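# Move the part from the cabinet rack to the bench

## Task

Lift the part off the rack inside the cabinet and set it down on the bench. Every rod of the rack must stay where it was. Open the gripper to release the part at the end.

## Robot and tools

Robot: two 6-joint arms, left_arm and right_arm, each ending in a parallel two-finger gripper. All positions share one scene frame. Its origin is on the table top midway between the arms, +z is up, +x points out over the table, and left_arm sits on the +y side. The arm names do not tell you which side of a picture an arm is on. Base poses: left_arm at (-0.047, +0.270, 0) m with quat_wxyz (+0.998, 0, 0, +0.066); right_arm at (-0.004, -0.374, 0) m with quat_wxyz (+0.995, 0, 0, +0.103).

Gripper geometry: the fingers extend along the gripper's +z axis and close along its y axis. The reported end_effector_position is the point between the finger pads, roughly 1 cm short of the fingertips. A wrist camera on a mount rides on each hand and can collide with things.

execute_actions takes {"actions": [...], "pictures": bool}. The list holds at most one entry:
- Empty list: nothing is commanded; you get the current state back.
- Move: {"rows": [[14 numbers], ...], "steps": n}, with n from 1 to 15 (default 15). Each step lasts 1/30 s. Row k is applied on step k, and the final row is reused if there are fewer rows than steps. There are 1 to 15 rows.
- Wait: {"steps": n} with no rows, n up to 300. It returns once n steps have passed since the previous result, and your reply time counts toward those steps.
A refused call sends nothing to the robot. pictures defaults to true.

Every row holds 14 plain numbers covering both arms, even if one arm stays still. The order is left_arm waist, shoulder, elbow, wrist pitch, wrist yaw, wrist roll, opening, then the same seven for right_arm. The six joint values are absolute target angles in radians, on the scale used by the Joint positions line. They are not offsets. Stated ranges per arm: waist -2.618 to 3.054, shoulder 0.000 to 3.142, elbow 0.000 to 3.142, wrist pitch -1.571 to 1.571, wrist yaw -1.571 to 1.571, wrist roll -2.094 to 2.094. The real ends may differ from these by up to 0.036 rad either way. A call is refused when a target exceeds a stated end by more than 0.036 rad and also lies beyond that joint's angle in the last result. A target beyond the real end is clipped to that end, and the result then says "joint sent to its limit". That note may refer to an earlier action that is still running. If the note is missing, that does not prove the joint has more room.

Opening is an absolute value from -1 (closed) to +1 (fully open, a 0.094 m pad gap). It uses the same scale as grip_measured, and each gripper may read up to about 1 mm off. To hold something, command an opening below grip_measured: about 0.03 below grips firmly, and a smaller gap grips more gently. Pad force tops out near 50 to 62 N. Parts thinner than about 2 mm get less force, and the first contact can spike.

Motion: each joint target is held within a set lead of the measured angle. The lead is 0.202 rad for the waist, 0.258 for the shoulder, 0.238 for the elbow, 0.573 for the wrist pitch, and 0.522 for the wrist yaw and roll. If a step's targets would carry the gripper more than 70 mm from where it is, all of that arm's targets are scaled back, so distant goals take several calls. While you think or wait, the arms keep heading for the last row sent. They stop pursuing it once everything has nearly stopped moving, or once any step is HELD. After that, only a new action moves them farther, though fingers that are still moving finish their motion.

Result lines:
- left_arm: … | right_arm: … gives each gripper's end_effector_position (m) and end_effector_quat_wxyz in the scene frame. The position is approximate, and less accurate at long reach.
- Joint positions and Joint velocities have one block per arm: the six joints (rad, rad/s), then the pad gap (m, m/s).
- grip_measured is the measured opening on the command scale.
- "joint command not followed" means a clearance check altered or blocked some joint targets. The rest of the row still ran.
- HELD marks steps on which your row, or part of it, never reached the robot.
- Joint torques list the total drive output per joint, with no gripper value. They are nonzero in free air and include offset, scale error, noise and friction.
- MOTOR HOT appears from 75 °C. OVER-TEMPERATURE FAULT reports a stop: at 90 °C the arm halts for 10 s, and at 100 °C the arm goes limp and drops. Holding loads for long heats the motors.

zoom_image: {"camera": one of cam_head_left, cam_head_right, cam_left_wrist, cam_right_wrist, "region": [x0, y0, x1, y1]}. The region is in pixels of that camera's latest 504x504 image, with (0,0) at the top left, and is at most 504 by 504. It returns an enlarged view. Pictures arrive in the order cam_head_left, cam_head_right, cam_left_wrist, cam_right_wrist. The head cameras are pinhole with radial distortion, and the wrist cameras are fisheye. Calibration data is given for each camera, and each can be off by a few degrees or millimetres.

read_manual: optional section "licences". It returns the URDF licence text and does not move anything.

finished_scene: {"scene": number of the current scene}. The goal must already be met and must stay met. Ending a reply without any tool call also ends things.

Avoid: letting the arms collide or push against each other, dropping or knocking anything off the table, shifting the rack rods, slamming into things, and pressing hard. The held part may be tugged briefly, and loose objects may get nudged, so grip firmly enough. Smooth, economical motion is better.

Each tool is called after ">>>" by a JSON object that holds its "method" and its "body".

## Session

>>> {"method": "execute_actions", "body": {"actions": []}}

Scene clock: 0.00 s of 4320.00 s.
left_arm: end_effector_position=(+0.2203, -0.0471, +0.2561) grip_measured=+1.000 end_effector_quat_wxyz=(+0.218, +0.252, +0.938, -0.097) | right_arm: end_effector_position=(+0.5267, -0.5472, +0.1080) grip_measured=+1.000 end_effector_quat_wxyz=(+0.143, -0.257, +0.752, -0.591)
Joint positions: left_arm=[-1.053  1.763  1.925 -1.264 -0.11  -0.37   0.094] | right_arm=[-0.274  2.186  1.307  0.45   0.891 -1.32   0.094]
Joint velocities: left_arm=[-0.012 -0.012  0.012  0.007 -0.051 -0.007  0.   ] | right_arm=[ 0.002 -0.012 -0.017  0.007 -0.051  0.037  0.   ]
Joint torques (N m, as the arm reports them, + toward a larger angle): no reading

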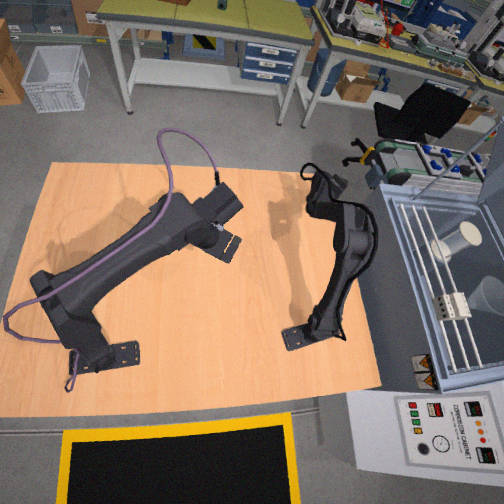

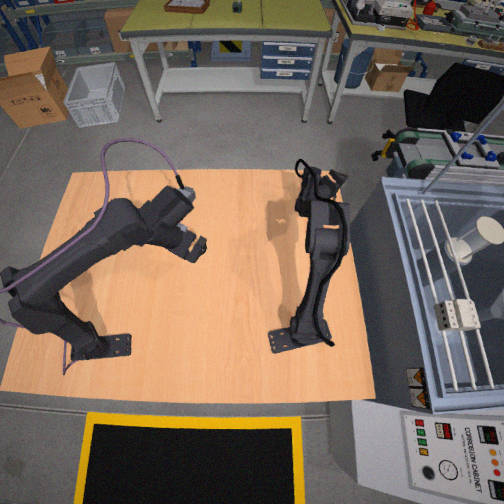

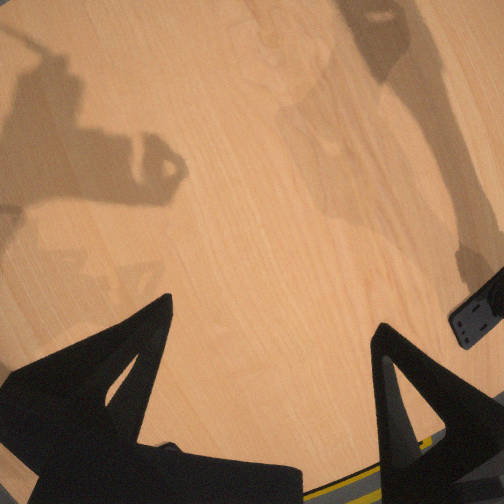

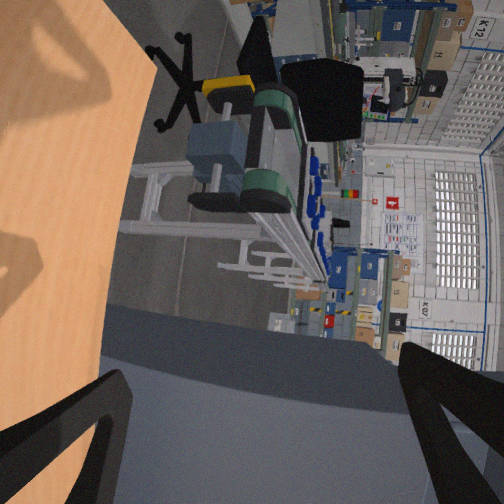

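>>> {"method": "zoom_image", "body": {"camera": "cam_head_right", "region": [344, 170, 504, 410]}}

>>> {"method": "zoom_image", "body": {"camera": "cam_head_left", "region": [344, 170, 504, 410]}}

Region (344, 170, 504, 410) of cam_head_right's 504x504 image, scaled by 2.100, with more detail than that image has.

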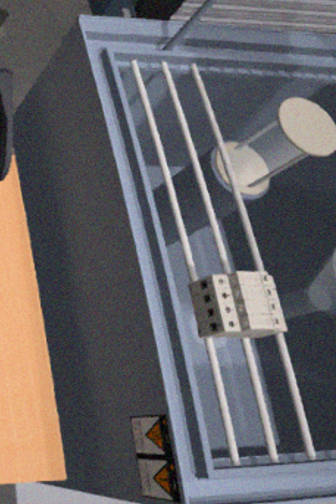

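Region (344, 170, 504, 410) of cam_head_left's 504x504 image, scaled by 2.100, with more detail than that image has.

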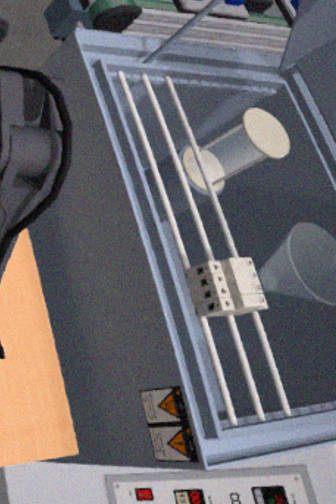

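>>> {"method": "execute_actions", "body": {"actions": [{"rows": [[-1.053, 1.763, 1.925, -1.264, -0.11, -0.37, 1, -0.274, 1.5, 1.7, -0.3, 0, 0, 1]], "steps": 15}], "pictures": false}}

>>> {"method": "execute_actions", "body": {"actions": [{"steps": 30}], "pictures": false}}

Scene clock: 15.37 s of 4320.00 s.
left_arm: end_effector_position=(+0.2203, -0.0471, +0.2561) grip_measured=+1.000 end_effector_quat_wxyz=(+0.218, +0.252, +0.938, -0.097) | right_arm: end_effector_position=(+0.5512, -0.4556, +0.3317) grip_measured=+1.000 end_effector_quat_wxyz=(+0.527, -0.151, +0.780, -0.303)
Joint positions: left_arm=[-1.053  1.763  1.925 -1.264 -0.11  -0.37   0.094] | right_arm=[-0.276  1.776  1.616 -0.114  0.252 -0.642  0.094]
Joint velocities: left_arm=[ 0.007 -0.007 -0.002  0.051 -0.007 -0.037  0.   ] | right_arm=[ 0.002 -1.057  0.183 -0.418 -0.755  1.267  0.   ]
Joint torques (N m, as the arm reports them, + toward a larger angle): left_arm=[-0.02 -7.88  7.17  0.77 -0.06 -0.02] | right_arm=[  0.08 -12.3    8.53   1.74   0.03   0.12]
Steps of this call (steps 1 to 90: nothing new was sent; then 11.87 s passed at rest; steps 91 to 105: all 15 steps of this action). Readings (joint positions):
91: left_arm=[-1.053 1.763 1.925 -1.264 -0.110 -0.370] | right_arm=[-0.275 2.175 1.322 0.393 0.849 -1.277]
92: left_arm=[-1.053 1.763 1.925 -1.264 -0.110 -0.370] | right_arm=[-0.276 2.162 1.344 0.313 0.793 -1.227]
94: left_arm=[-1.053 1.763 1.925 -1.264 -0.110 -0.370] | right_arm=[-0.276 2.119 1.400 0.177 0.683 -1.128]
98: left_arm=[-1.053 1.763 1.925 -1.264 -0.110 -0.370] | right_arm=[-0.276 2.011 1.511 0.024 0.497 -0.958]
105: the state above

Scene clock: 16.37 s of 4320.00 s.
left_arm: end_effector_position=(+0.2203, -0.0471, +0.2561) grip_measured=+1.000 end_effector_quat_wxyz=(+0.218, +0.252, +0.938, -0.097) | right_arm: end_effector_position=(+0.4708, -0.4067, +0.4695) grip_measured=+1.000 end_effector_quat_wxyz=(+0.676, +0.024, +0.736, -0.029)
Joint positions: left_arm=[-1.053  1.763  1.925 -1.264 -0.11  -0.37   0.094] | right_arm=[-0.276  1.495  1.7   -0.289  0.007 -0.01   0.094]
Joint velocities: left_arm=[ 0.002 -0.007 -0.002  0.007  0.022 -0.022  0.   ] | right_arm=[-0.007 -0.002  0.002 -0.022  0.022 -0.007  0.   ]
Joint torques (N m, as the arm reports them, + toward a larger angle): left_arm=[-0.01 -7.89  7.22  0.78 -0.07 -0.01] | right_arm=[ 0.17 -6.25  6.11  1.85 -0.08  0.08]
Steps of this call (steps 1 to 30: the robot went on to your last target). Readings (joint positions):
1: left_arm=[-1.053 1.763 1.925 -1.264 -0.110 -0.370] | right_arm=[-0.276 1.738 1.622 -0.128 0.228 -0.595]
2: left_arm=[-1.053 1.763 1.925 -1.264 -0.110 -0.370] | right_arm=[-0.276 1.700 1.628 -0.142 0.205 -0.544]
4: left_arm=[-1.053 1.763 1.925 -1.264 -0.110 -0.370] | right_arm=[-0.276 1.627 1.642 -0.174 0.156 -0.416]
8: left_arm=[-1.053 1.763 1.925 -1.264 -0.110 -0.370] | right_arm=[-0.276 1.508 1.683 -0.223 0.068 -0.180]
30: the state above

>>> {"method": "execute_actions", "body": {"actions": [{"rows": [[-1.053, 1.763, 1.925, -1.264, -0.11, -0.37, 1, -1.767, 1.2, 1.5, -1.0, 0, 0, 1]], "steps": 15}], "pictures": false}}

>>> {"method": "execute_actions", "body": {"actions": [{"steps": 45}]}}

Scene clock: 19.97 s of 4320.00 s.
left_arm: end_effector_position=(+0.2203, -0.0471, +0.2561) grip_measured=+1.000 end_effector_quat_wxyz=(+0.218, +0.252, +0.938, -0.097) | right_arm: end_effector_position=(+0.2301, -0.6335, +0.3451) grip_measured=+1.000 end_effector_quat_wxyz=(+0.409, +0.362, +0.817, -0.184)
Joint positions: left_arm=[-1.053  1.763  1.925 -1.264 -0.11  -0.37   0.094] | right_arm=[-1.05   1.229  1.513 -0.924 -0.003 -0.008  0.094]
Joint velocities: left_arm=[ 0.002 -0.002  0.002 -0.051  0.022  0.081  0.   ] | right_arm=[-2.122  0.012 -0.032 -0.344  0.081  0.037  0.   ]
Joint torques (N m, as the arm reports them, + toward a larger angle): left_arm=[-0.02 -7.89  7.19  0.77 -0.07 -0.02] | right_arm=[ 0.28 -5.8   4.8   1.55 -0.01  0.08]
Steps of this call (steps 1 to 15: the robot went on to your last target; steps 16 to 90: nothing new was sent; then 0.10 s passed at rest; steps 91 to 105: all 15 steps of this action). Readings (joint positions):
91: left_arm=[-1.053 1.763 1.925 -1.264 -0.110 -0.370] | right_arm=[-0.286 1.483 1.686 -0.306 -0.001 -0.009]
92: left_arm=[-1.053 1.763 1.925 -1.264 -0.110 -0.370] | right_arm=[-0.307 1.456 1.655 -0.352 -0.007 -0.009]
94: left_arm=[-1.053 1.763 1.925 -1.264 -0.110 -0.370] | right_arm=[-0.374 1.394 1.598 -0.468 -0.008 -0.009]
98: left_arm=[-1.053 1.763 1.925 -1.264 -0.110 -0.370] | right_arm=[-0.554 1.294 1.536 -0.692 -0.008 -0.009]
105: the state above

Scene clock: 21.47 s of 4320.00 s.
left_arm: end_effector_position=(+0.2203, -0.0471, +0.2561) grip_measured=+1.000 end_effector_quat_wxyz=(+0.218, +0.252, +0.938, -0.097) | right_arm: end_effector_position=(-0.0019, -0.7127, +0.3302) grip_measured=+1.000 end_effector_quat_wxyz=(+0.293, +0.641, +0.645, -0.296)
Joint positions: left_arm=[-1.053  1.763  1.925 -1.264 -0.11  -0.37   0.094] | right_arm=[-1.773  1.229  1.508 -0.99   0.006 -0.004  0.094]
Joint velocities: left_arm=[-0.007  0.002 -0.002  0.066 -0.022  0.051  0.   ] | right_arm=[ 0.002 -0.002  0.007  0.022 -0.051  0.051  0.   ]
Joint torques (N m, as the arm reports them, + toward a larger angle): left_arm=[ 0.01 -7.87  7.18  0.77 -0.07 -0.02] | right_arm=[ 0.42 -5.74  5.08  1.55 -0.08  0.05]
Steps of this call (steps 1 to 30: the robot went on to your last target; steps 31 to 45: nothing new was sent). Readings (joint positions):
1: left_arm=[-1.053 1.763 1.925 -1.264 -0.110 -0.370] | right_arm=[-1.126 1.229 1.512 -0.935 -0.003 -0.008]
2: left_arm=[-1.053 1.763 1.925 -1.264 -0.110 -0.370] | right_arm=[-1.202 1.229 1.510 -0.944 -0.002 -0.008]
4: left_arm=[-1.053 1.763 1.925 -1.264 -0.110 -0.370] | right_arm=[-1.353 1.229 1.508 -0.958 -0.001 -0.008]
8: left_arm=[-1.053 1.763 1.925 -1.264 -0.110 -0.370] | right_arm=[-1.654 1.229 1.508 -0.970 0.000 -0.007]
45: the state above
All arms were judged still, so your last target was given up. Only a new action makes them travel on or press farther. Fingers that are still opening or closing keep moving.
camera_calibration (this result's frames):
cam_right_wrist: T_world_to_cam=[[-0.990971, 0.0703182, -0.114159, 0.0861432], [0.11416, 0.889046, -0.443357, 0.822501], [0.0703166, -0.452386, -0.889046, 0.0546616], [0, 0, 0, 1]] pos_world=[-0.012375, -0.71257, 0.423093]

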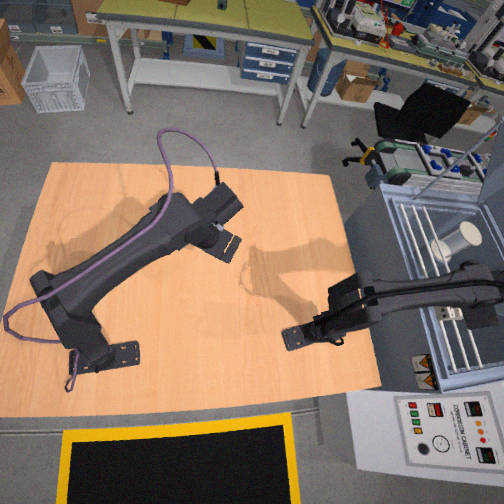

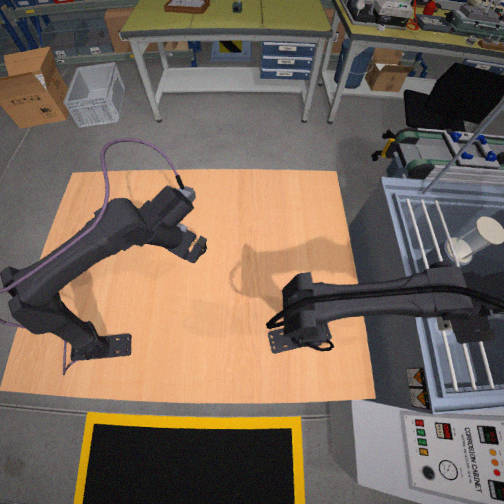

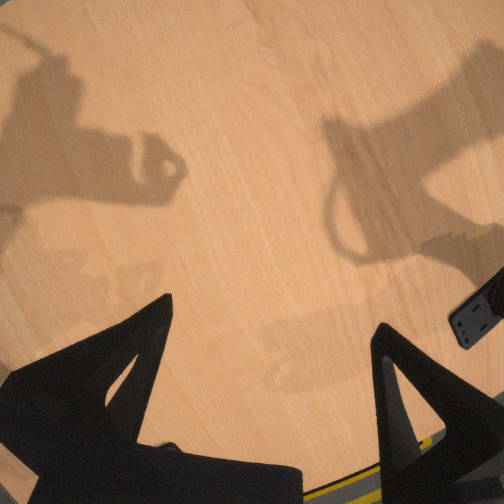

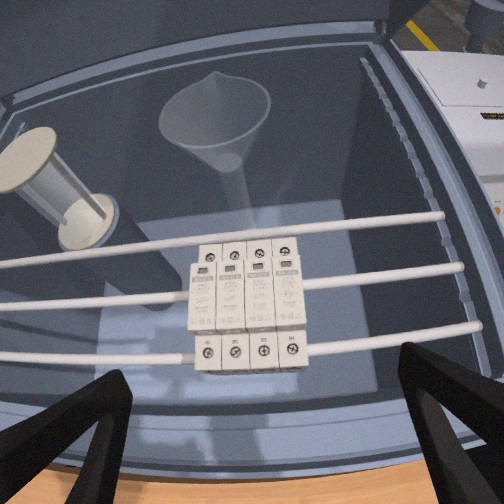

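>>> {"method": "execute_actions", "body": {"actions": [{"rows": [[-1.053, 1.763, 1.925, -1.264, -0.11, -0.37, 1, -1.752, 1.613, 1.8925, -1.38, 0, 0, 1]], "steps": 15}], "pictures": false}}

>>> {"method": "execute_actions", "body": {"actions": [{"steps": 30}]}}

Scene clock: 29.43 s of 4320.00 s.
left_arm: end_effector_position=(+0.2203, -0.0471, +0.2561) grip_measured=+1.000 end_effector_quat_wxyz=(+0.218, +0.252, +0.938, -0.097) | right_arm: end_effector_position=(+0.0027, -0.7445, +0.2713) grip_measured=+1.000 end_effector_quat_wxyz=(+0.155, +0.683, +0.697, -0.157)
Joint positions: left_arm=[-1.053  1.763  1.925 -1.264 -0.11  -0.37   0.094] | right_arm=[-1.761  1.642  1.87  -1.354  0.005 -0.004  0.094]
Joint velocities: left_arm=[-0.012  0.017  0.002 -0.022 -0.051 -0.037  0.   ] | right_arm=[-0.012 -0.076 -0.012 -0.11  -0.037 -0.007  0.   ]
Joint torques (N m, as the arm reports them, + toward a larger angle): left_arm=[-0.01 -7.87  7.18  0.77 -0.07 -0.02] | right_arm=[ 0.65 -9.21  7.04  0.99 -0.06  0.04]
Steps of this call (steps 1 to 90: nothing new was sent; then 4.47 s passed at rest; steps 91 to 105: all 15 steps of this action). Readings (joint positions):
91: left_arm=[-1.053 1.763 1.925 -1.264 -0.110 -0.370] | right_arm=[-1.772 1.265 1.560 -1.067 0.006 -0.004]
92: left_arm=[-1.053 1.763 1.925 -1.264 -0.110 -0.370] | right_arm=[-1.769 1.328 1.650 -1.155 0.006 -0.004]
94: left_arm=[-1.053 1.763 1.925 -1.264 -0.110 -0.370] | right_arm=[-1.764 1.472 1.812 -1.227 0.006 -0.004]
98: left_arm=[-1.053 1.763 1.925 -1.264 -0.110 -0.370] | right_arm=[-1.761 1.626 1.870 -1.271 0.005 -0.004]
105: the state above

Scene clock: 30.43 s of 4320.00 s.
left_arm: end_effector_position=(+0.2203, -0.0471, +0.2561) grip_measured=+1.000 end_effector_quat_wxyz=(+0.218, +0.252, +0.938, -0.097) | right_arm: end_effector_position=(+0.0027, -0.7406, +0.2708) grip_measured=+1.000 end_effector_quat_wxyz=(+0.151, +0.684, +0.698, -0.152)
Joint positions: left_arm=[-1.053  1.763  1.925 -1.264 -0.11  -0.37   0.094] | right_arm=[-1.761  1.639  1.87  -1.369  0.005 -0.004  0.094]
Joint velocities: left_arm=[-0.012 -0.002 -0.002 -0.037 -0.022 -0.022  0.   ] | right_arm=[-0.012  0.002 -0.012  0.037  0.125  0.022  0.   ]
Joint torques (N m, as the arm reports them, + toward a larger angle): left_arm=[-0.02 -7.87  7.18  0.77 -0.06 -0.02] | right_arm=[ 0.65 -9.16  6.93  0.93 -0.07  0.05]
Steps of this call (steps 1 to 30: the robot went on to your last target). Readings (joint positions):
1: left_arm=[-1.053 1.763 1.925 -1.264 -0.110 -0.370] | right_arm=[-1.761 1.640 1.870 -1.357 0.005 -0.004]
2: left_arm=[-1.053 1.763 1.925 -1.264 -0.110 -0.370] | right_arm=[-1.761 1.639 1.870 -1.360 0.005 -0.004]
4: left_arm=[-1.053 1.763 1.925 -1.264 -0.110 -0.370] | right_arm=[-1.761 1.639 1.870 -1.364 0.005 -0.004]
8: left_arm=[-1.053 1.763 1.925 -1.264 -0.110 -0.370] | right_arm=[-1.761 1.639 1.870 -1.367 0.005 -0.004]
30: the state above
All arms were judged still, so your last target was given up. Only a new action makes them travel on or press farther. Fingers that are still opening or closing keep moving.
camera_calibration (this result's frames):
cam_right_wrist: T_world_to_cam=[[-0.992355, 0.099016, -0.0736679, 0.0961164], [0.101814, 0.994179, -0.0352333, 0.787806], [0.0697504, -0.0424643, -0.99666, 0.321609], [0, 0, 0, 1]] pos_world=[-0.00726014, -0.779081, 0.355373]

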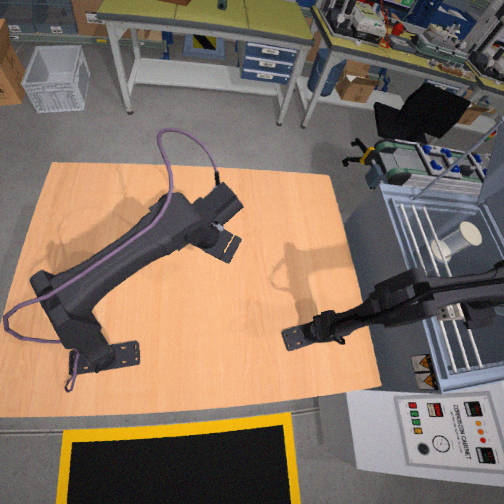

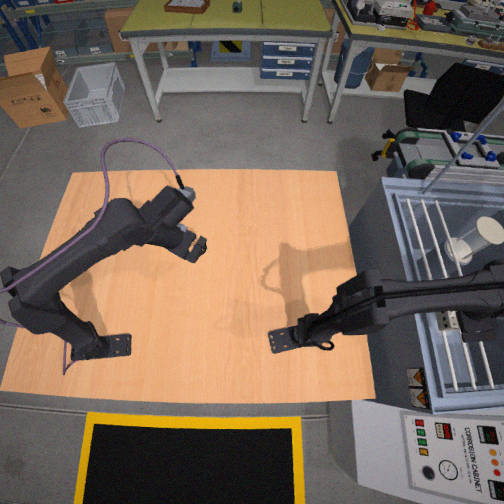

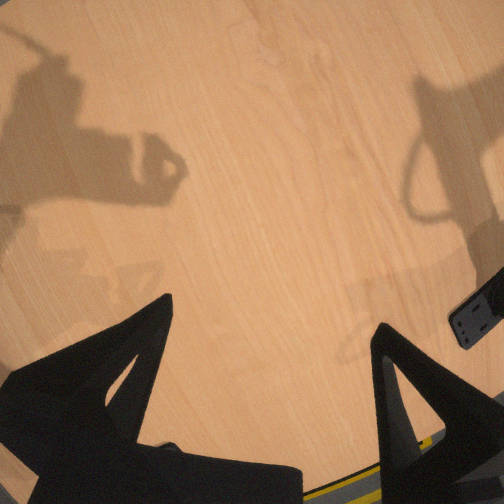

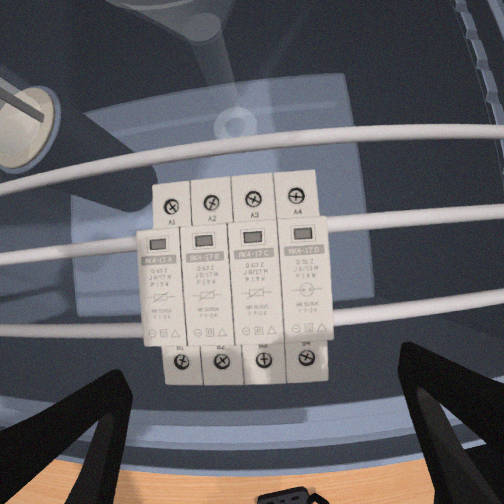

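>>> {"method": "execute_actions", "body": {"actions": [{"rows": [[-1.053, 1.763, 1.925, -1.264, -0.11, -0.37, 1, -1.742, 1.62, 1.647, -1.09, 0, 0, 1]], "steps": 15}], "pictures": false}}

>>> {"method": "execute_actions", "body": {"actions": [{"steps": 25}]}}

Scene clock: 34.97 s of 4320.00 s.
left_arm: end_effector_position=(+0.2203, -0.0471, +0.2561) grip_measured=+1.000 end_effector_quat_wxyz=(+0.218, +0.252, +0.938, -0.097) | right_arm: end_effector_position=(+0.0073, -0.7656, +0.2204) grip_measured=+1.000 end_effector_quat_wxyz=(+0.160, +0.678, +0.699, -0.160)
Joint positions: left_arm=[-1.053  1.763  1.925 -1.264 -0.11  -0.37   0.094] | right_arm=[-1.751  1.638  1.644 -1.119  0.005 -0.004  0.094]
Joint velocities: left_arm=[-0.002  0.007  0.007 -0.037 -0.081  0.007  0.   ] | right_arm=[-0.002  0.012 -0.007  0.139  0.007  0.007  0.   ]
Joint torques (N m, as the arm reports them, + toward a larger angle): left_arm=[-0.02 -7.89  7.18  0.77 -0.06 -0.02] | right_arm=[ 0.63 -9.09  6.04  1.22 -0.06  0.05]
Steps of this call (steps 1 to 90: nothing new was sent; then 1.03 s passed at rest; steps 91 to 105: all 15 steps of this action). Readings (joint positions):
91: left_arm=[-1.053 1.763 1.925 -1.264 -0.110 -0.370] | right_arm=[-1.760 1.627 1.828 -1.320 0.005 -0.004]
92: left_arm=[-1.053 1.763 1.925 -1.264 -0.110 -0.370] | right_arm=[-1.758 1.610 1.770 -1.263 0.005 -0.004]
94: left_arm=[-1.053 1.763 1.925 -1.264 -0.110 -0.370] | right_arm=[-1.754 1.611 1.691 -1.212 0.005 -0.004]
98: left_arm=[-1.053 1.763 1.925 -1.264 -0.110 -0.370] | right_arm=[-1.751 1.638 1.644 -1.165 0.005 -0.004]
105: the state above

Scene clock: 35.80 s of 4320.00 s.
left_arm: end_effector_position=(+0.2203, -0.0471, +0.2561) grip_measured=+1.000 end_effector_quat_wxyz=(+0.218, +0.252, +0.938, -0.097) | right_arm: end_effector_position=(+0.0074, -0.7677, +0.2214) grip_measured=+1.000 end_effector_quat_wxyz=(+0.164, +0.677, +0.698, -0.163)
Joint positions: left_arm=[-1.053  1.763  1.925 -1.264 -0.11  -0.37   0.094] | right_arm=[-1.751  1.638  1.644 -1.11   0.005 -0.004  0.094]
Joint velocities: left_arm=[ 0.007 -0.017 -0.012  0.037 -0.022  0.022  0.   ] | right_arm=[-0.007 -0.007 -0.007  0.081 -0.007  0.037  0.   ]
Joint torques (N m, as the arm reports them, + toward a larger angle): left_arm=[-0.02 -7.87  7.17  0.78 -0.07 -0.02] | right_arm=[ 0.59 -9.12  6.11  1.28 -0.07  0.04]
Steps of this call (steps 1 to 15: the robot went on to your last target; steps 16 to 25: nothing new was sent). Readings (joint positions):
1: left_arm=[-1.053 1.763 1.925 -1.264 -0.110 -0.370] | right_arm=[-1.751 1.638 1.644 -1.117 0.005 -0.004]
2: left_arm=[-1.053 1.763 1.925 -1.264 -0.110 -0.370] | right_arm=[-1.751 1.638 1.644 -1.116 0.005 -0.004]
4: left_arm=[-1.053 1.763 1.925 -1.264 -0.110 -0.370] | right_arm=[-1.751 1.638 1.644 -1.113 0.005 -0.004]
8: left_arm=[-1.053 1.763 1.925 -1.264 -0.110 -0.370] | right_arm=[-1.751 1.638 1.644 -1.111 0.005 -0.004]
25: the state above
All arms were judged still, so your last target was given up. Only a new action makes them travel on or press farther. Fingers that are still opening or closing keep moving.
camera_calibration (this result's frames):
cam_right_wrist: T_world_to_cam=[[-0.993274, 0.0856454, -0.0779261, 0.0905482], [0.0910909, 0.993433, -0.0692358, 0.819621], [0.0714846, -0.0758684, -0.994552, 0.244835], [0, 0, 0, 1]] pos_world=[-0.00222284, -0.803419, 0.307304]

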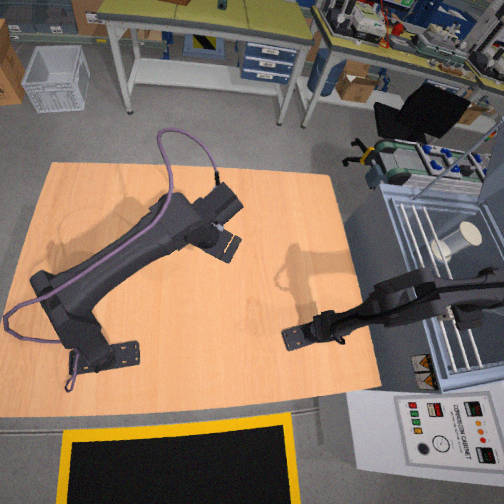

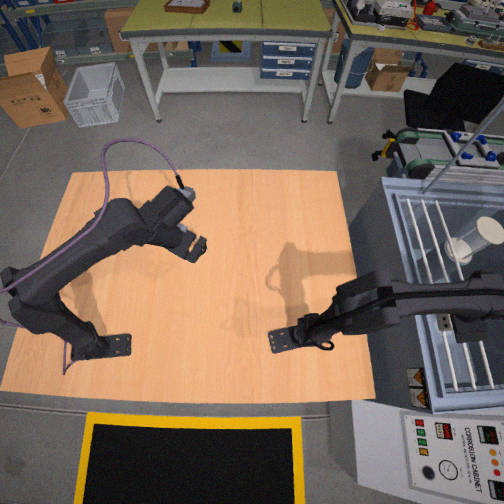

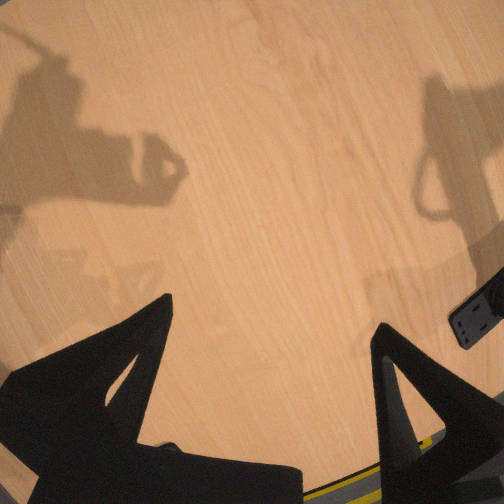

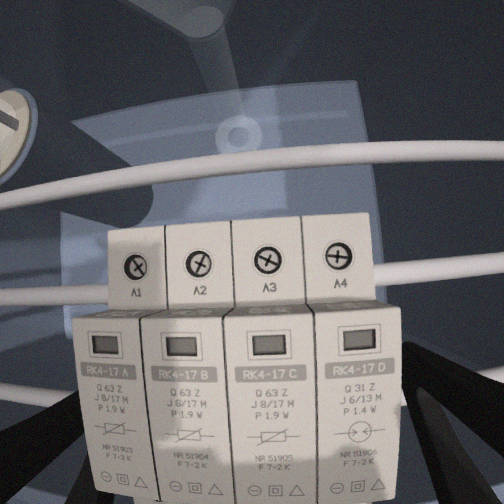

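>>> {"method": "execute_actions", "body": {"actions": [{"rows": [[-1.053, 1.763, 1.925, -1.264, -0.11, -0.37, 1, -1.742, 1.63, 1.62, -1.07, 0, 0, 1]], "steps": 15}], "pictures": false}}

>>> {"method": "execute_actions", "body": {"actions": [{"rows": [[-1.053, 1.763, 1.925, -1.264, -0.11, -0.37, 1, -1.742, 1.63, 1.62, -1.07, 0, 0, 0.45]], "steps": 15}], "pictures": false}}

>>> {"method": "execute_actions", "body": {"actions": [{"steps": 15}]}}

Scene clock: 38.40 s of 4320.00 s.
left_arm: end_effector_position=(+0.2203, -0.0471, +0.2561) grip_measured=+1.000 end_effector_quat_wxyz=(+0.218, +0.252, +0.938, -0.097) | right_arm: end_effector_position=(+0.0074, -0.7699, +0.2193) grip_measured=+1.000 end_effector_quat_wxyz=(+0.166, +0.677, +0.698, -0.166)
Joint positions: left_arm=[-1.053  1.763  1.925 -1.264 -0.11  -0.37   0.094] | right_arm=[-1.751  1.638  1.632 -1.091  0.005 -0.004  0.094]
Joint velocities: left_arm=[-0.002 -0.012  0.012  0.037  0.022 -0.037  0.   ] | right_arm=[-0.002 -0.007 -0.027 -0.081  0.007 -0.051  0.   ]
Joint torques (N m, as the arm reports them, + toward a larger angle): left_arm=[ 0.   -7.88  7.18  0.77 -0.06 -0.02] | right_arm=[ 0.62 -8.37  5.04  1.3  -0.06  0.05]
Steps of this call (steps 1 to 63: nothing new was sent; steps 64 to 78: all 15 steps of this action). Readings (joint positions):
64: left_arm=[-1.053 1.763 1.925 -1.264 -0.110 -0.370] | right_arm=[-1.751 1.638 1.642 -1.107 0.005 -0.004]
65: left_arm=[-1.053 1.763 1.925 -1.264 -0.110 -0.370] | right_arm=[-1.751 1.638 1.639 -1.103 0.005 -0.004]
67: left_arm=[-1.053 1.763 1.925 -1.264 -0.110 -0.370] | right_arm=[-1.751 1.638 1.634 -1.098 0.005 -0.004]
71: left_arm=[-1.053 1.763 1.925 -1.264 -0.110 -0.370] | right_arm=[-1.751 1.638 1.632 -1.095 0.005 -0.004]
78: the state above

Scene clock: 38.90 s of 4320.00 s.
left_arm: end_effector_position=(+0.2203, -0.0471, +0.2561) grip_measured=+1.000 end_effector_quat_wxyz=(+0.218, +0.252, +0.938, -0.097) | right_arm: end_effector_position=(+0.0087, -0.7700, +0.2194) grip_measured=+0.527 end_effector_quat_wxyz=(+0.168, +0.676, +0.698, -0.164)
Joint positions: left_arm=[-1.053  1.763  1.925 -1.264 -0.11  -0.37   0.094] | right_arm=[-1.749  1.638  1.632 -1.091  0.001 -0.004  0.072]
Joint velocities: left_arm=[-0.007 -0.002 -0.002 -0.007 -0.022  0.022  0.   ] | right_arm=[-0.007 -0.002  0.017 -0.037  0.037  0.037 -0.001]
Joint torques (N m, as the arm reports them, + toward a larger angle): left_arm=[-0.02 -7.89  7.17  0.77 -0.06 -0.02] | right_arm=[ 0.51 -8.37  5.02  1.31 -0.02  0.05]
Steps of this call (steps 1 to 15: all 15 steps of this action). Readings (joint positions):
1: left_arm=[-1.053 1.763 1.925 -1.264 -0.110 -0.370] | right_arm=[-1.751 1.638 1.632 -1.091 0.005 -0.004]
2: left_arm=[-1.053 1.763 1.925 -1.264 -0.110 -0.370] | right_arm=[-1.750 1.638 1.632 -1.091 -0.000 -0.004]
4: left_arm=[-1.053 1.763 1.925 -1.264 -0.110 -0.370] | right_arm=[-1.749 1.638 1.632 -1.091 0.001 -0.004]
8: left_arm=[-1.053 1.763 1.925 -1.264 -0.110 -0.370] | right_arm=[-1.749 1.638 1.632 -1.091 0.001 -0.004]
15: the state above

Scene clock: 39.40 s of 4320.00 s.
left_arm: end_effector_position=(+0.2203, -0.0471, +0.2561) grip_measured=+1.000 end_effector_quat_wxyz=(+0.218, +0.252, +0.938, -0.097) | right_arm: end_effector_position=(+0.0087, -0.7700, +0.2194) grip_measured=+0.527 end_effector_quat_wxyz=(+0.168, +0.676, +0.698, -0.164)
Joint positions: left_arm=[-1.053  1.763  1.925 -1.264 -0.11  -0.37   0.094] | right_arm=[-1.749  1.638  1.632 -1.091  0.001 -0.004  0.072]
Joint velocities: left_arm=[ 0.002  0.002 -0.002  0.022  0.081  0.007  0.   ] | right_arm=[-0.017 -0.007 -0.002 -0.007  0.007 -0.022 -0.   ]
Joint torques (N m, as the arm reports them, + toward a larger angle): left_arm=[-0.02 -7.88  7.18  0.77 -0.06 -0.02] | right_arm=[ 0.53 -8.37  5.02  1.31 -0.03  0.03]
Steps of this call (steps 1 to 15: the robot went on to your last target). Readings (joint positions):
1: left_arm=[-1.053 1.763 1.925 -1.264 -0.110 -0.370] | right_arm=[-1.749 1.638 1.632 -1.091 0.001 -0.004]
2: left_arm=[-1.053 1.763 1.925 -1.264 -0.110 -0.370] | right_arm=[-1.749 1.638 1.632 -1.091 0.001 -0.004]
4: left_arm=[-1.053 1.763 1.925 -1.264 -0.110 -0.370] | right_arm=[-1.749 1.638 1.632 -1.091 0.001 -0.004]
8: left_arm=[-1.053 1.763 1.925 -1.264 -0.110 -0.370] | right_arm=[-1.749 1.638 1.632 -1.091 0.001 -0.004]
15: the state above
All arms were judged still, so your last target was given up. Only a new action makes them travel on or press farther. Fingers that are still opening or closing keep moving.
camera_calibration (this result's frames):
cam_right_wrist: T_world_to_cam=[[-0.993173, 0.082516, -0.0824482, 0.0905008], [0.0888208, 0.993146, -0.0759749, 0.822895], [0.0756139, -0.0827793, -0.993695, 0.236947], [0, 0, 0, 1]] pos_world=[-0.00112376, -0.805108, 0.305434]

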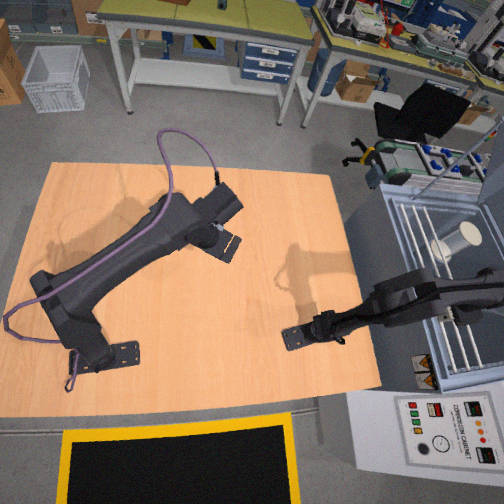

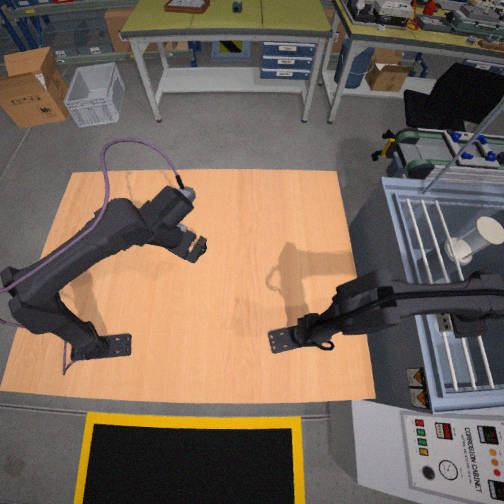

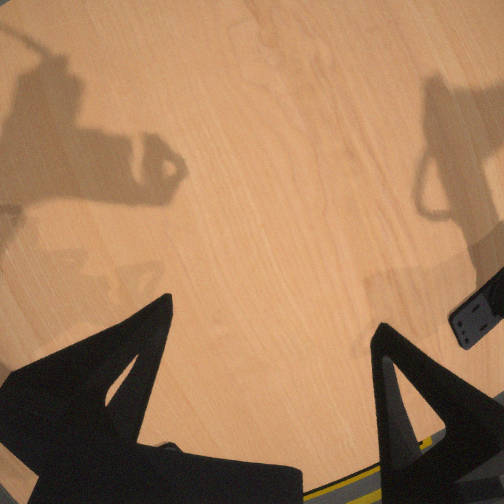

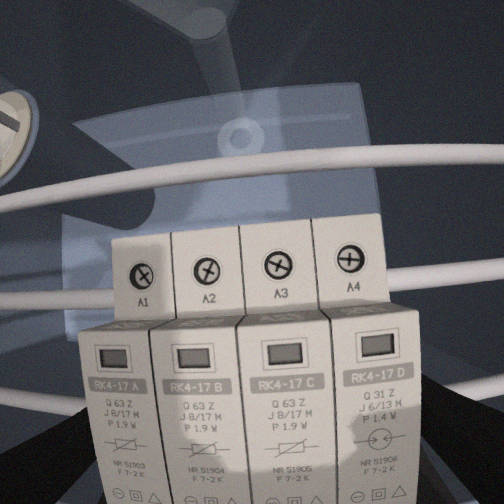

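>>> {"method": "execute_actions", "body": {"actions": [{"rows": [[-1.053, 1.763, 1.925, -1.264, -0.11, -0.37, 1, -1.742, 1.69, 1.99, -1.37, 0, 0, 0.47]], "steps": 15}], "pictures": false}}

>>> {"method": "execute_actions", "body": {"actions": [{"steps": 15}]}}

Scene clock: 43.27 s of 4320.00 s.
left_arm: end_effector_position=(+0.2203, -0.0471, +0.2561) grip_measured=+1.000 end_effector_quat_wxyz=(+0.218, +0.252, +0.938, -0.097) | right_arm: end_effector_position=(+0.0083, -0.7552, +0.2701) grip_measured=+0.527 end_effector_quat_wxyz=(+0.148, +0.680, +0.703, -0.145)
Joint positions: left_arm=[-1.053  1.763  1.925 -1.264 -0.11  -0.37   0.094] | right_arm=[-1.749  1.714  1.958 -1.397  0.001 -0.004  0.072]
Joint velocities: left_arm=[ 0.017 -0.007 -0.002 -0.007  0.022 -0.007  0.   ] | right_arm=[-0.002 -0.002 -0.007 -0.154  0.007  0.037  0.   ]
Joint torques (N m, as the arm reports them, + toward a larger angle): left_arm=[-0.01 -7.87  7.17  0.77 -0.06 -0.02] | right_arm=[ 0.47 -9.69  7.55  1.47 -0.02  0.04]
Steps of this call (steps 1 to 90: nothing new was sent; then 0.37 s passed at rest; steps 91 to 105: all 15 steps of this action). Readings (joint positions):
91: left_arm=[-1.053 1.763 1.925 -1.264 -0.110 -0.370] | right_arm=[-1.749 1.654 1.672 -1.141 0.001 -0.004]
92: left_arm=[-1.053 1.763 1.925 -1.264 -0.110 -0.370] | right_arm=[-1.749 1.684 1.740 -1.215 0.001 -0.004]
94: left_arm=[-1.053 1.763 1.925 -1.264 -0.110 -0.370] | right_arm=[-1.749 1.723 1.858 -1.301 0.001 -0.004]
98: left_arm=[-1.053 1.763 1.925 -1.264 -0.110 -0.370] | right_arm=[-1.749 1.719 1.952 -1.336 0.001 -0.004]
105: the state above

Scene clock: 43.77 s of 4320.00 s.
left_arm: end_effector_position=(+0.2203, -0.0471, +0.2561) grip_measured=+1.000 end_effector_quat_wxyz=(+0.218, +0.252, +0.938, -0.097) | right_arm: end_effector_position=(+0.0082, -0.7526, +0.2690) grip_measured=+0.527 end_effector_quat_wxyz=(+0.144, +0.681, +0.704, -0.141)
Joint positions: left_arm=[-1.053  1.763  1.925 -1.264 -0.11  -0.37   0.094] | right_arm=[-1.749  1.714  1.958 -1.409  0.001 -0.004  0.072]
Joint velocities: left_arm=[ 0.002 -0.017  0.007  0.037  0.037 -0.051  0.   ] | right_arm=[-0.002 -0.007 -0.012  0.007  0.022 -0.081 -0.   ]
Joint torques (N m, as the arm reports them, + toward a larger angle): left_arm=[-0.01 -7.9   7.2   0.78 -0.06 -0.02] | right_arm=[ 0.52 -9.74  7.46  1.36 -0.01  0.04]
Steps of this call (steps 1 to 15: the robot went on to your last target). Readings (joint positions):
1: left_arm=[-1.053 1.763 1.925 -1.264 -0.110 -0.370] | right_arm=[-1.749 1.714 1.958 -1.401 0.001 -0.004]
2: left_arm=[-1.053 1.763 1.925 -1.264 -0.110 -0.370] | right_arm=[-1.749 1.714 1.958 -1.404 0.001 -0.004]
4: left_arm=[-1.053 1.763 1.925 -1.264 -0.110 -0.370] | right_arm=[-1.749 1.714 1.958 -1.407 0.001 -0.004]
8: left_arm=[-1.053 1.763 1.925 -1.264 -0.110 -0.370] | right_arm=[-1.749 1.714 1.958 -1.409 0.001 -0.004]
15: the state above
camera_calibration (this result's frames):
cam_right_wrist: T_world_to_cam=[[-0.993327, 0.0878519, -0.0747201, 0.0946024], [0.088738, 0.996018, -0.00861597, 0.793505], [0.0736656, -0.015189, -0.997167, 0.339582], [0, 0, 0, 1]] pos_world=[-0.00145844, -0.793498, 0.352526]

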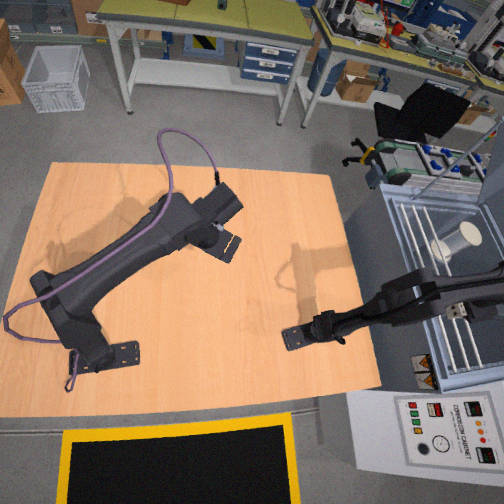

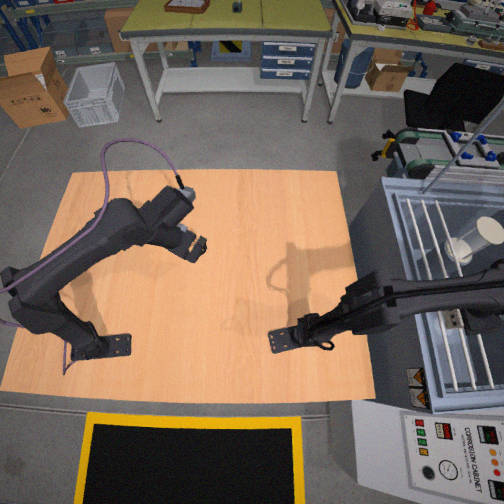

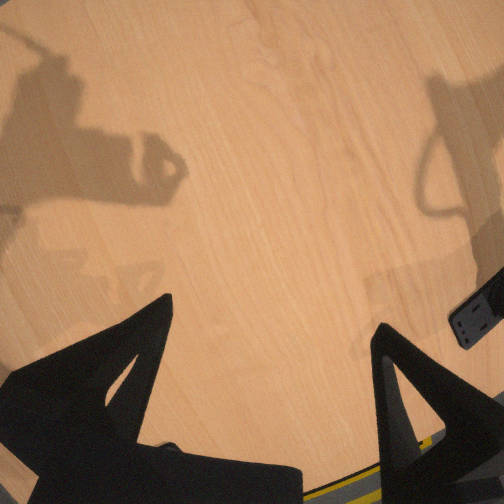

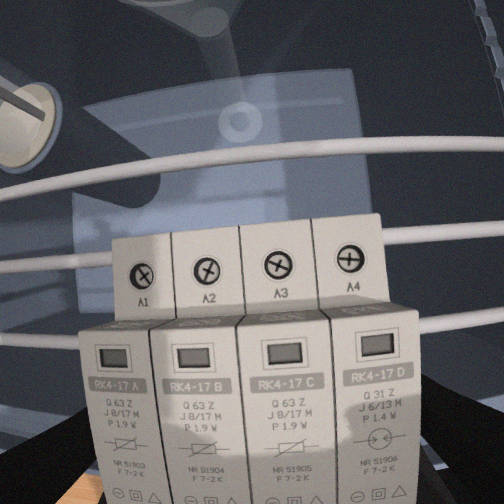

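Lifted; rods stayed put. Raise higher, then swing.

>>> {"method": "execute_actions", "body": {"actions": [{"rows": [[-1.053, 1.763, 1.925, -1.264, -0.11, -0.37, 1, -1.742, 1.2, 1.62, -0.9, 0, 0, 0.47]], "steps": 15}], "pictures": false}}

>>> {"method": "execute_actions", "body": {"actions": [{"steps": 15}], "pictures": false}}

>>> {"method": "execute_actions", "body": {"actions": [{"rows": [[-1.053, 1.763, 1.925, -1.264, -0.11, -0.37, 1, -0.2, 1.2, 1.62, -0.9, 0, 0, 0.47]], "steps": 15}], "pictures": false}}

>>> {"method": "execute_actions", "body": {"actions": [{"steps": 20}]}}

Scene clock: 46.20 s of 4320.00 s.
left_arm: end_effector_position=(+0.2203, -0.0471, +0.2561) grip_measured=+1.000 end_effector_quat_wxyz=(+0.218, +0.252, +0.938, -0.097) | right_arm: end_effector_position=(+0.0068, -0.7037, +0.3705) grip_measured=+0.527 end_effector_quat_wxyz=(+0.328, +0.618, +0.639, -0.320)
Joint positions: left_arm=[-1.053  1.763  1.925 -1.264 -0.11  -0.37   0.094] | right_arm=[-1.749  1.202  1.598 -1.015  0.001 -0.004  0.072]
Joint velocities: left_arm=[ 0.007 -0.017 -0.017 -0.037 -0.022 -0.037  0.   ] | right_arm=[-0.017 -0.012 -0.007  0.227 -0.066  0.007 -0.001]
Joint torques (N m, as the arm reports them, + toward a larger angle): left_arm=[-0.01 -7.88  7.19  0.77 -0.06 -0.03] | right_arm=[ 0.45 -2.98  6.9   2.56 -0.02  0.03]
Steps of this call (steps 1 to 15: the robot went on to your last target; steps 16 to 58: nothing new was sent; steps 59 to 73: all 15 steps of this action). Readings (joint positions):
59: left_arm=[-1.053 1.763 1.925 -1.264 -0.110 -0.370] | right_arm=[-1.749 1.677 1.895 -1.338 0.001 -0.004]
60: left_arm=[-1.053 1.763 1.925 -1.264 -0.110 -0.370] | right_arm=[-1.749 1.617 1.793 -1.233 0.001 -0.004]
62: left_arm=[-1.053 1.763 1.925 -1.264 -0.110 -0.370] | right_arm=[-1.749 1.505 1.653 -1.140 0.001 -0.004]
66: left_arm=[-1.053 1.763 1.925 -1.264 -0.110 -0.370] | right_arm=[-1.749 1.343 1.598 -1.129 0.001 -0.004]
73: the state above

Scene clock: 46.70 s of 4320.00 s.
left_arm: end_effector_position=(+0.2203, -0.0471, +0.2561) grip_measured=+1.000 end_effector_quat_wxyz=(+0.218, +0.252, +0.938, -0.097) | right_arm: end_effector_position=(+0.0069, -0.7070, +0.3285) grip_measured=+0.527 end_effector_quat_wxyz=(+0.280, +0.640, +0.661, -0.273)
Joint positions: left_arm=[-1.053  1.763  1.925 -1.264 -0.11  -0.37   0.094] | right_arm=[-1.749  1.258  1.565 -1.073  0.001 -0.004  0.072]
Joint velocities: left_arm=[-0.007  0.007  0.002 -0.051 -0.066 -0.022  0.   ] | right_arm=[-0.007  0.168 -0.095 -0.154 -0.051  0.066 -0.001]
Joint torques (N m, as the arm reports them, + toward a larger angle): left_arm=[-0.01 -7.86  7.19  0.78 -0.07 -0.01] | right_arm=[ 0.46 -8.89  9.98  3.5  -0.03  0.05]
Steps of this call (steps 1 to 15: the robot went on to your last target). Readings (joint positions):
1: left_arm=[-1.053 1.763 1.925 -1.264 -0.110 -0.370] | right_arm=[-1.749 1.203 1.598 -1.010 0.001 -0.004]
2: left_arm=[-1.053 1.763 1.925 -1.264 -0.110 -0.370] | right_arm=[-1.749 1.206 1.598 -1.009 0.001 -0.004]
4: left_arm=[-1.053 1.763 1.925 -1.264 -0.110 -0.370] | right_arm=[-1.749 1.209 1.598 -1.009 0.001 -0.004]
8: left_arm=[-1.053 1.763 1.925 -1.264 -0.110 -0.370] | right_arm=[-1.749 1.213 1.598 -1.016 0.001 -0.004]
15: the state above

Scene clock: 47.20 s of 4320.00 s.
left_arm: end_effector_position=(+0.2203, -0.0471, +0.2561) grip_measured=+1.000 end_effector_quat_wxyz=(+0.218, +0.252, +0.938, -0.097) | right_arm: end_effector_position=(+0.2743, -0.5792, +0.3387) grip_measured=+0.528 end_effector_quat_wxyz=(+0.398, +0.284, +0.862, -0.135)
Joint positions: left_arm=[-1.053  1.763  1.925 -1.264 -0.11  -0.37   0.094] | right_arm=[-0.842  1.262  1.561 -1.003  0.009 -0.002  0.072]
Joint velocities: left_arm=[-0.007 -0.007 -0.012 -0.066 -0.007 -0.051  0.   ] | right_arm=[ 1.922  0.007  0.017 -0.037 -0.007 -0.037 -0.001]
Joint torques (N m, as the arm reports them, + toward a larger angle): left_arm=[-0.01 -7.89  7.19  0.78 -0.06 -0.02] | right_arm=[-0.14 -8.05  9.46  2.52 -0.09  0.01]
Steps of this call (steps 1 to 15: all 15 steps of this action). Readings (joint positions):
1: left_arm=[-1.053 1.763 1.925 -1.264 -0.110 -0.370] | right_arm=[-1.724 1.263 1.561 -1.077 0.022 -0.002]
2: left_arm=[-1.053 1.763 1.925 -1.264 -0.110 -0.370] | right_arm=[-1.680 1.266 1.561 -1.079 0.041 -0.002]
4: left_arm=[-1.053 1.763 1.925 -1.264 -0.110 -0.370] | right_arm=[-1.565 1.263 1.561 -1.063 0.038 -0.002]
8: left_arm=[-1.053 1.763 1.925 -1.264 -0.110 -0.370] | right_arm=[-1.311 1.262 1.561 -1.026 0.024 -0.002]
15: the state above

Scene clock: 47.87 s of 4320.00 s.
left_arm: end_effector_position=(+0.2203, -0.0471, +0.2561) grip_measured=+1.000 end_effector_quat_wxyz=(+0.218, +0.252, +0.938, -0.097) | right_arm: end_effector_position=(+0.3395, -0.3657, +0.3446) grip_measured=+0.529 end_effector_quat_wxyz=(+0.429, -0.010, +0.903, +0.007)
Joint positions: left_arm=[-1.053  1.763  1.925 -1.264 -0.11  -0.37   0.094] | right_arm=[-0.191  1.247  1.561 -0.997 -0.009 -0.002  0.072]
Joint velocities: left_arm=[-0.002 -0.017  0.002  0.007 -0.051 -0.007  0.   ] | right_arm=[ 0.017 -0.002  0.002 -0.007 -0.007  0.037  0.001]
Joint torques (N m, as the arm reports them, + toward a larger angle): left_arm=[-0.01 -7.88  7.2   0.77 -0.07 -0.02] | right_arm=[-0.57 -7.09  9.81  2.61  0.04  0.02]
Steps of this call (steps 1 to 20: the robot went on to your last target). Readings (joint positions):
1: left_arm=[-1.053 1.763 1.925 -1.264 -0.110 -0.370] | right_arm=[-0.774 1.262 1.561 -1.002 0.008 -0.002]
2: left_arm=[-1.053 1.763 1.925 -1.264 -0.110 -0.370] | right_arm=[-0.705 1.262 1.561 -1.001 0.007 -0.002]
4: left_arm=[-1.053 1.763 1.925 -1.264 -0.110 -0.370] | right_arm=[-0.568 1.262 1.561 -1.000 0.005 -0.002]
8: left_arm=[-1.053 1.763 1.925 -1.264 -0.110 -0.370] | right_arm=[-0.295 1.262 1.561 -0.998 0.000 -0.002]
20: the state above
camera_calibration (this result's frames):
cam_right_wrist: T_world_to_cam=[[-0.0460777, -0.990697, -0.128046, -0.302299], [-0.878705, 0.101166, -0.466522, 0.538381], [0.475136, 0.091018, -0.875192, 0.256959], [0, 0, 0, 1]] pos_world=[0.337059, -0.377341, 0.437348]

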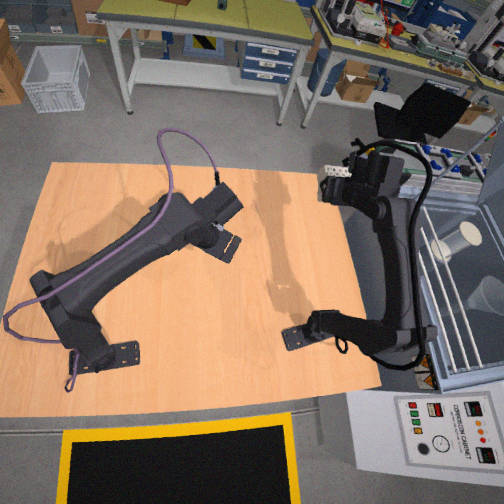

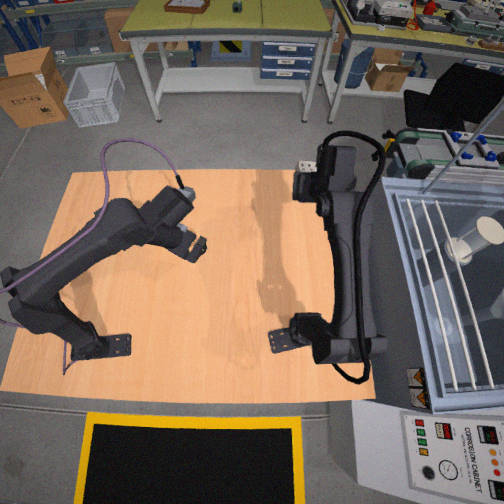

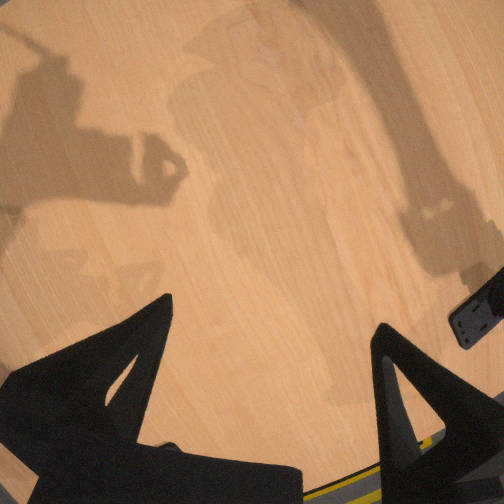

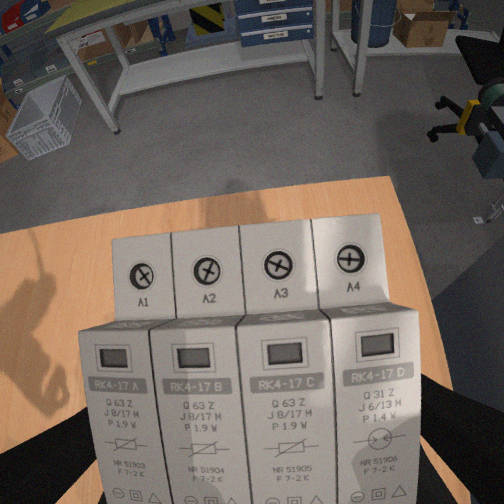

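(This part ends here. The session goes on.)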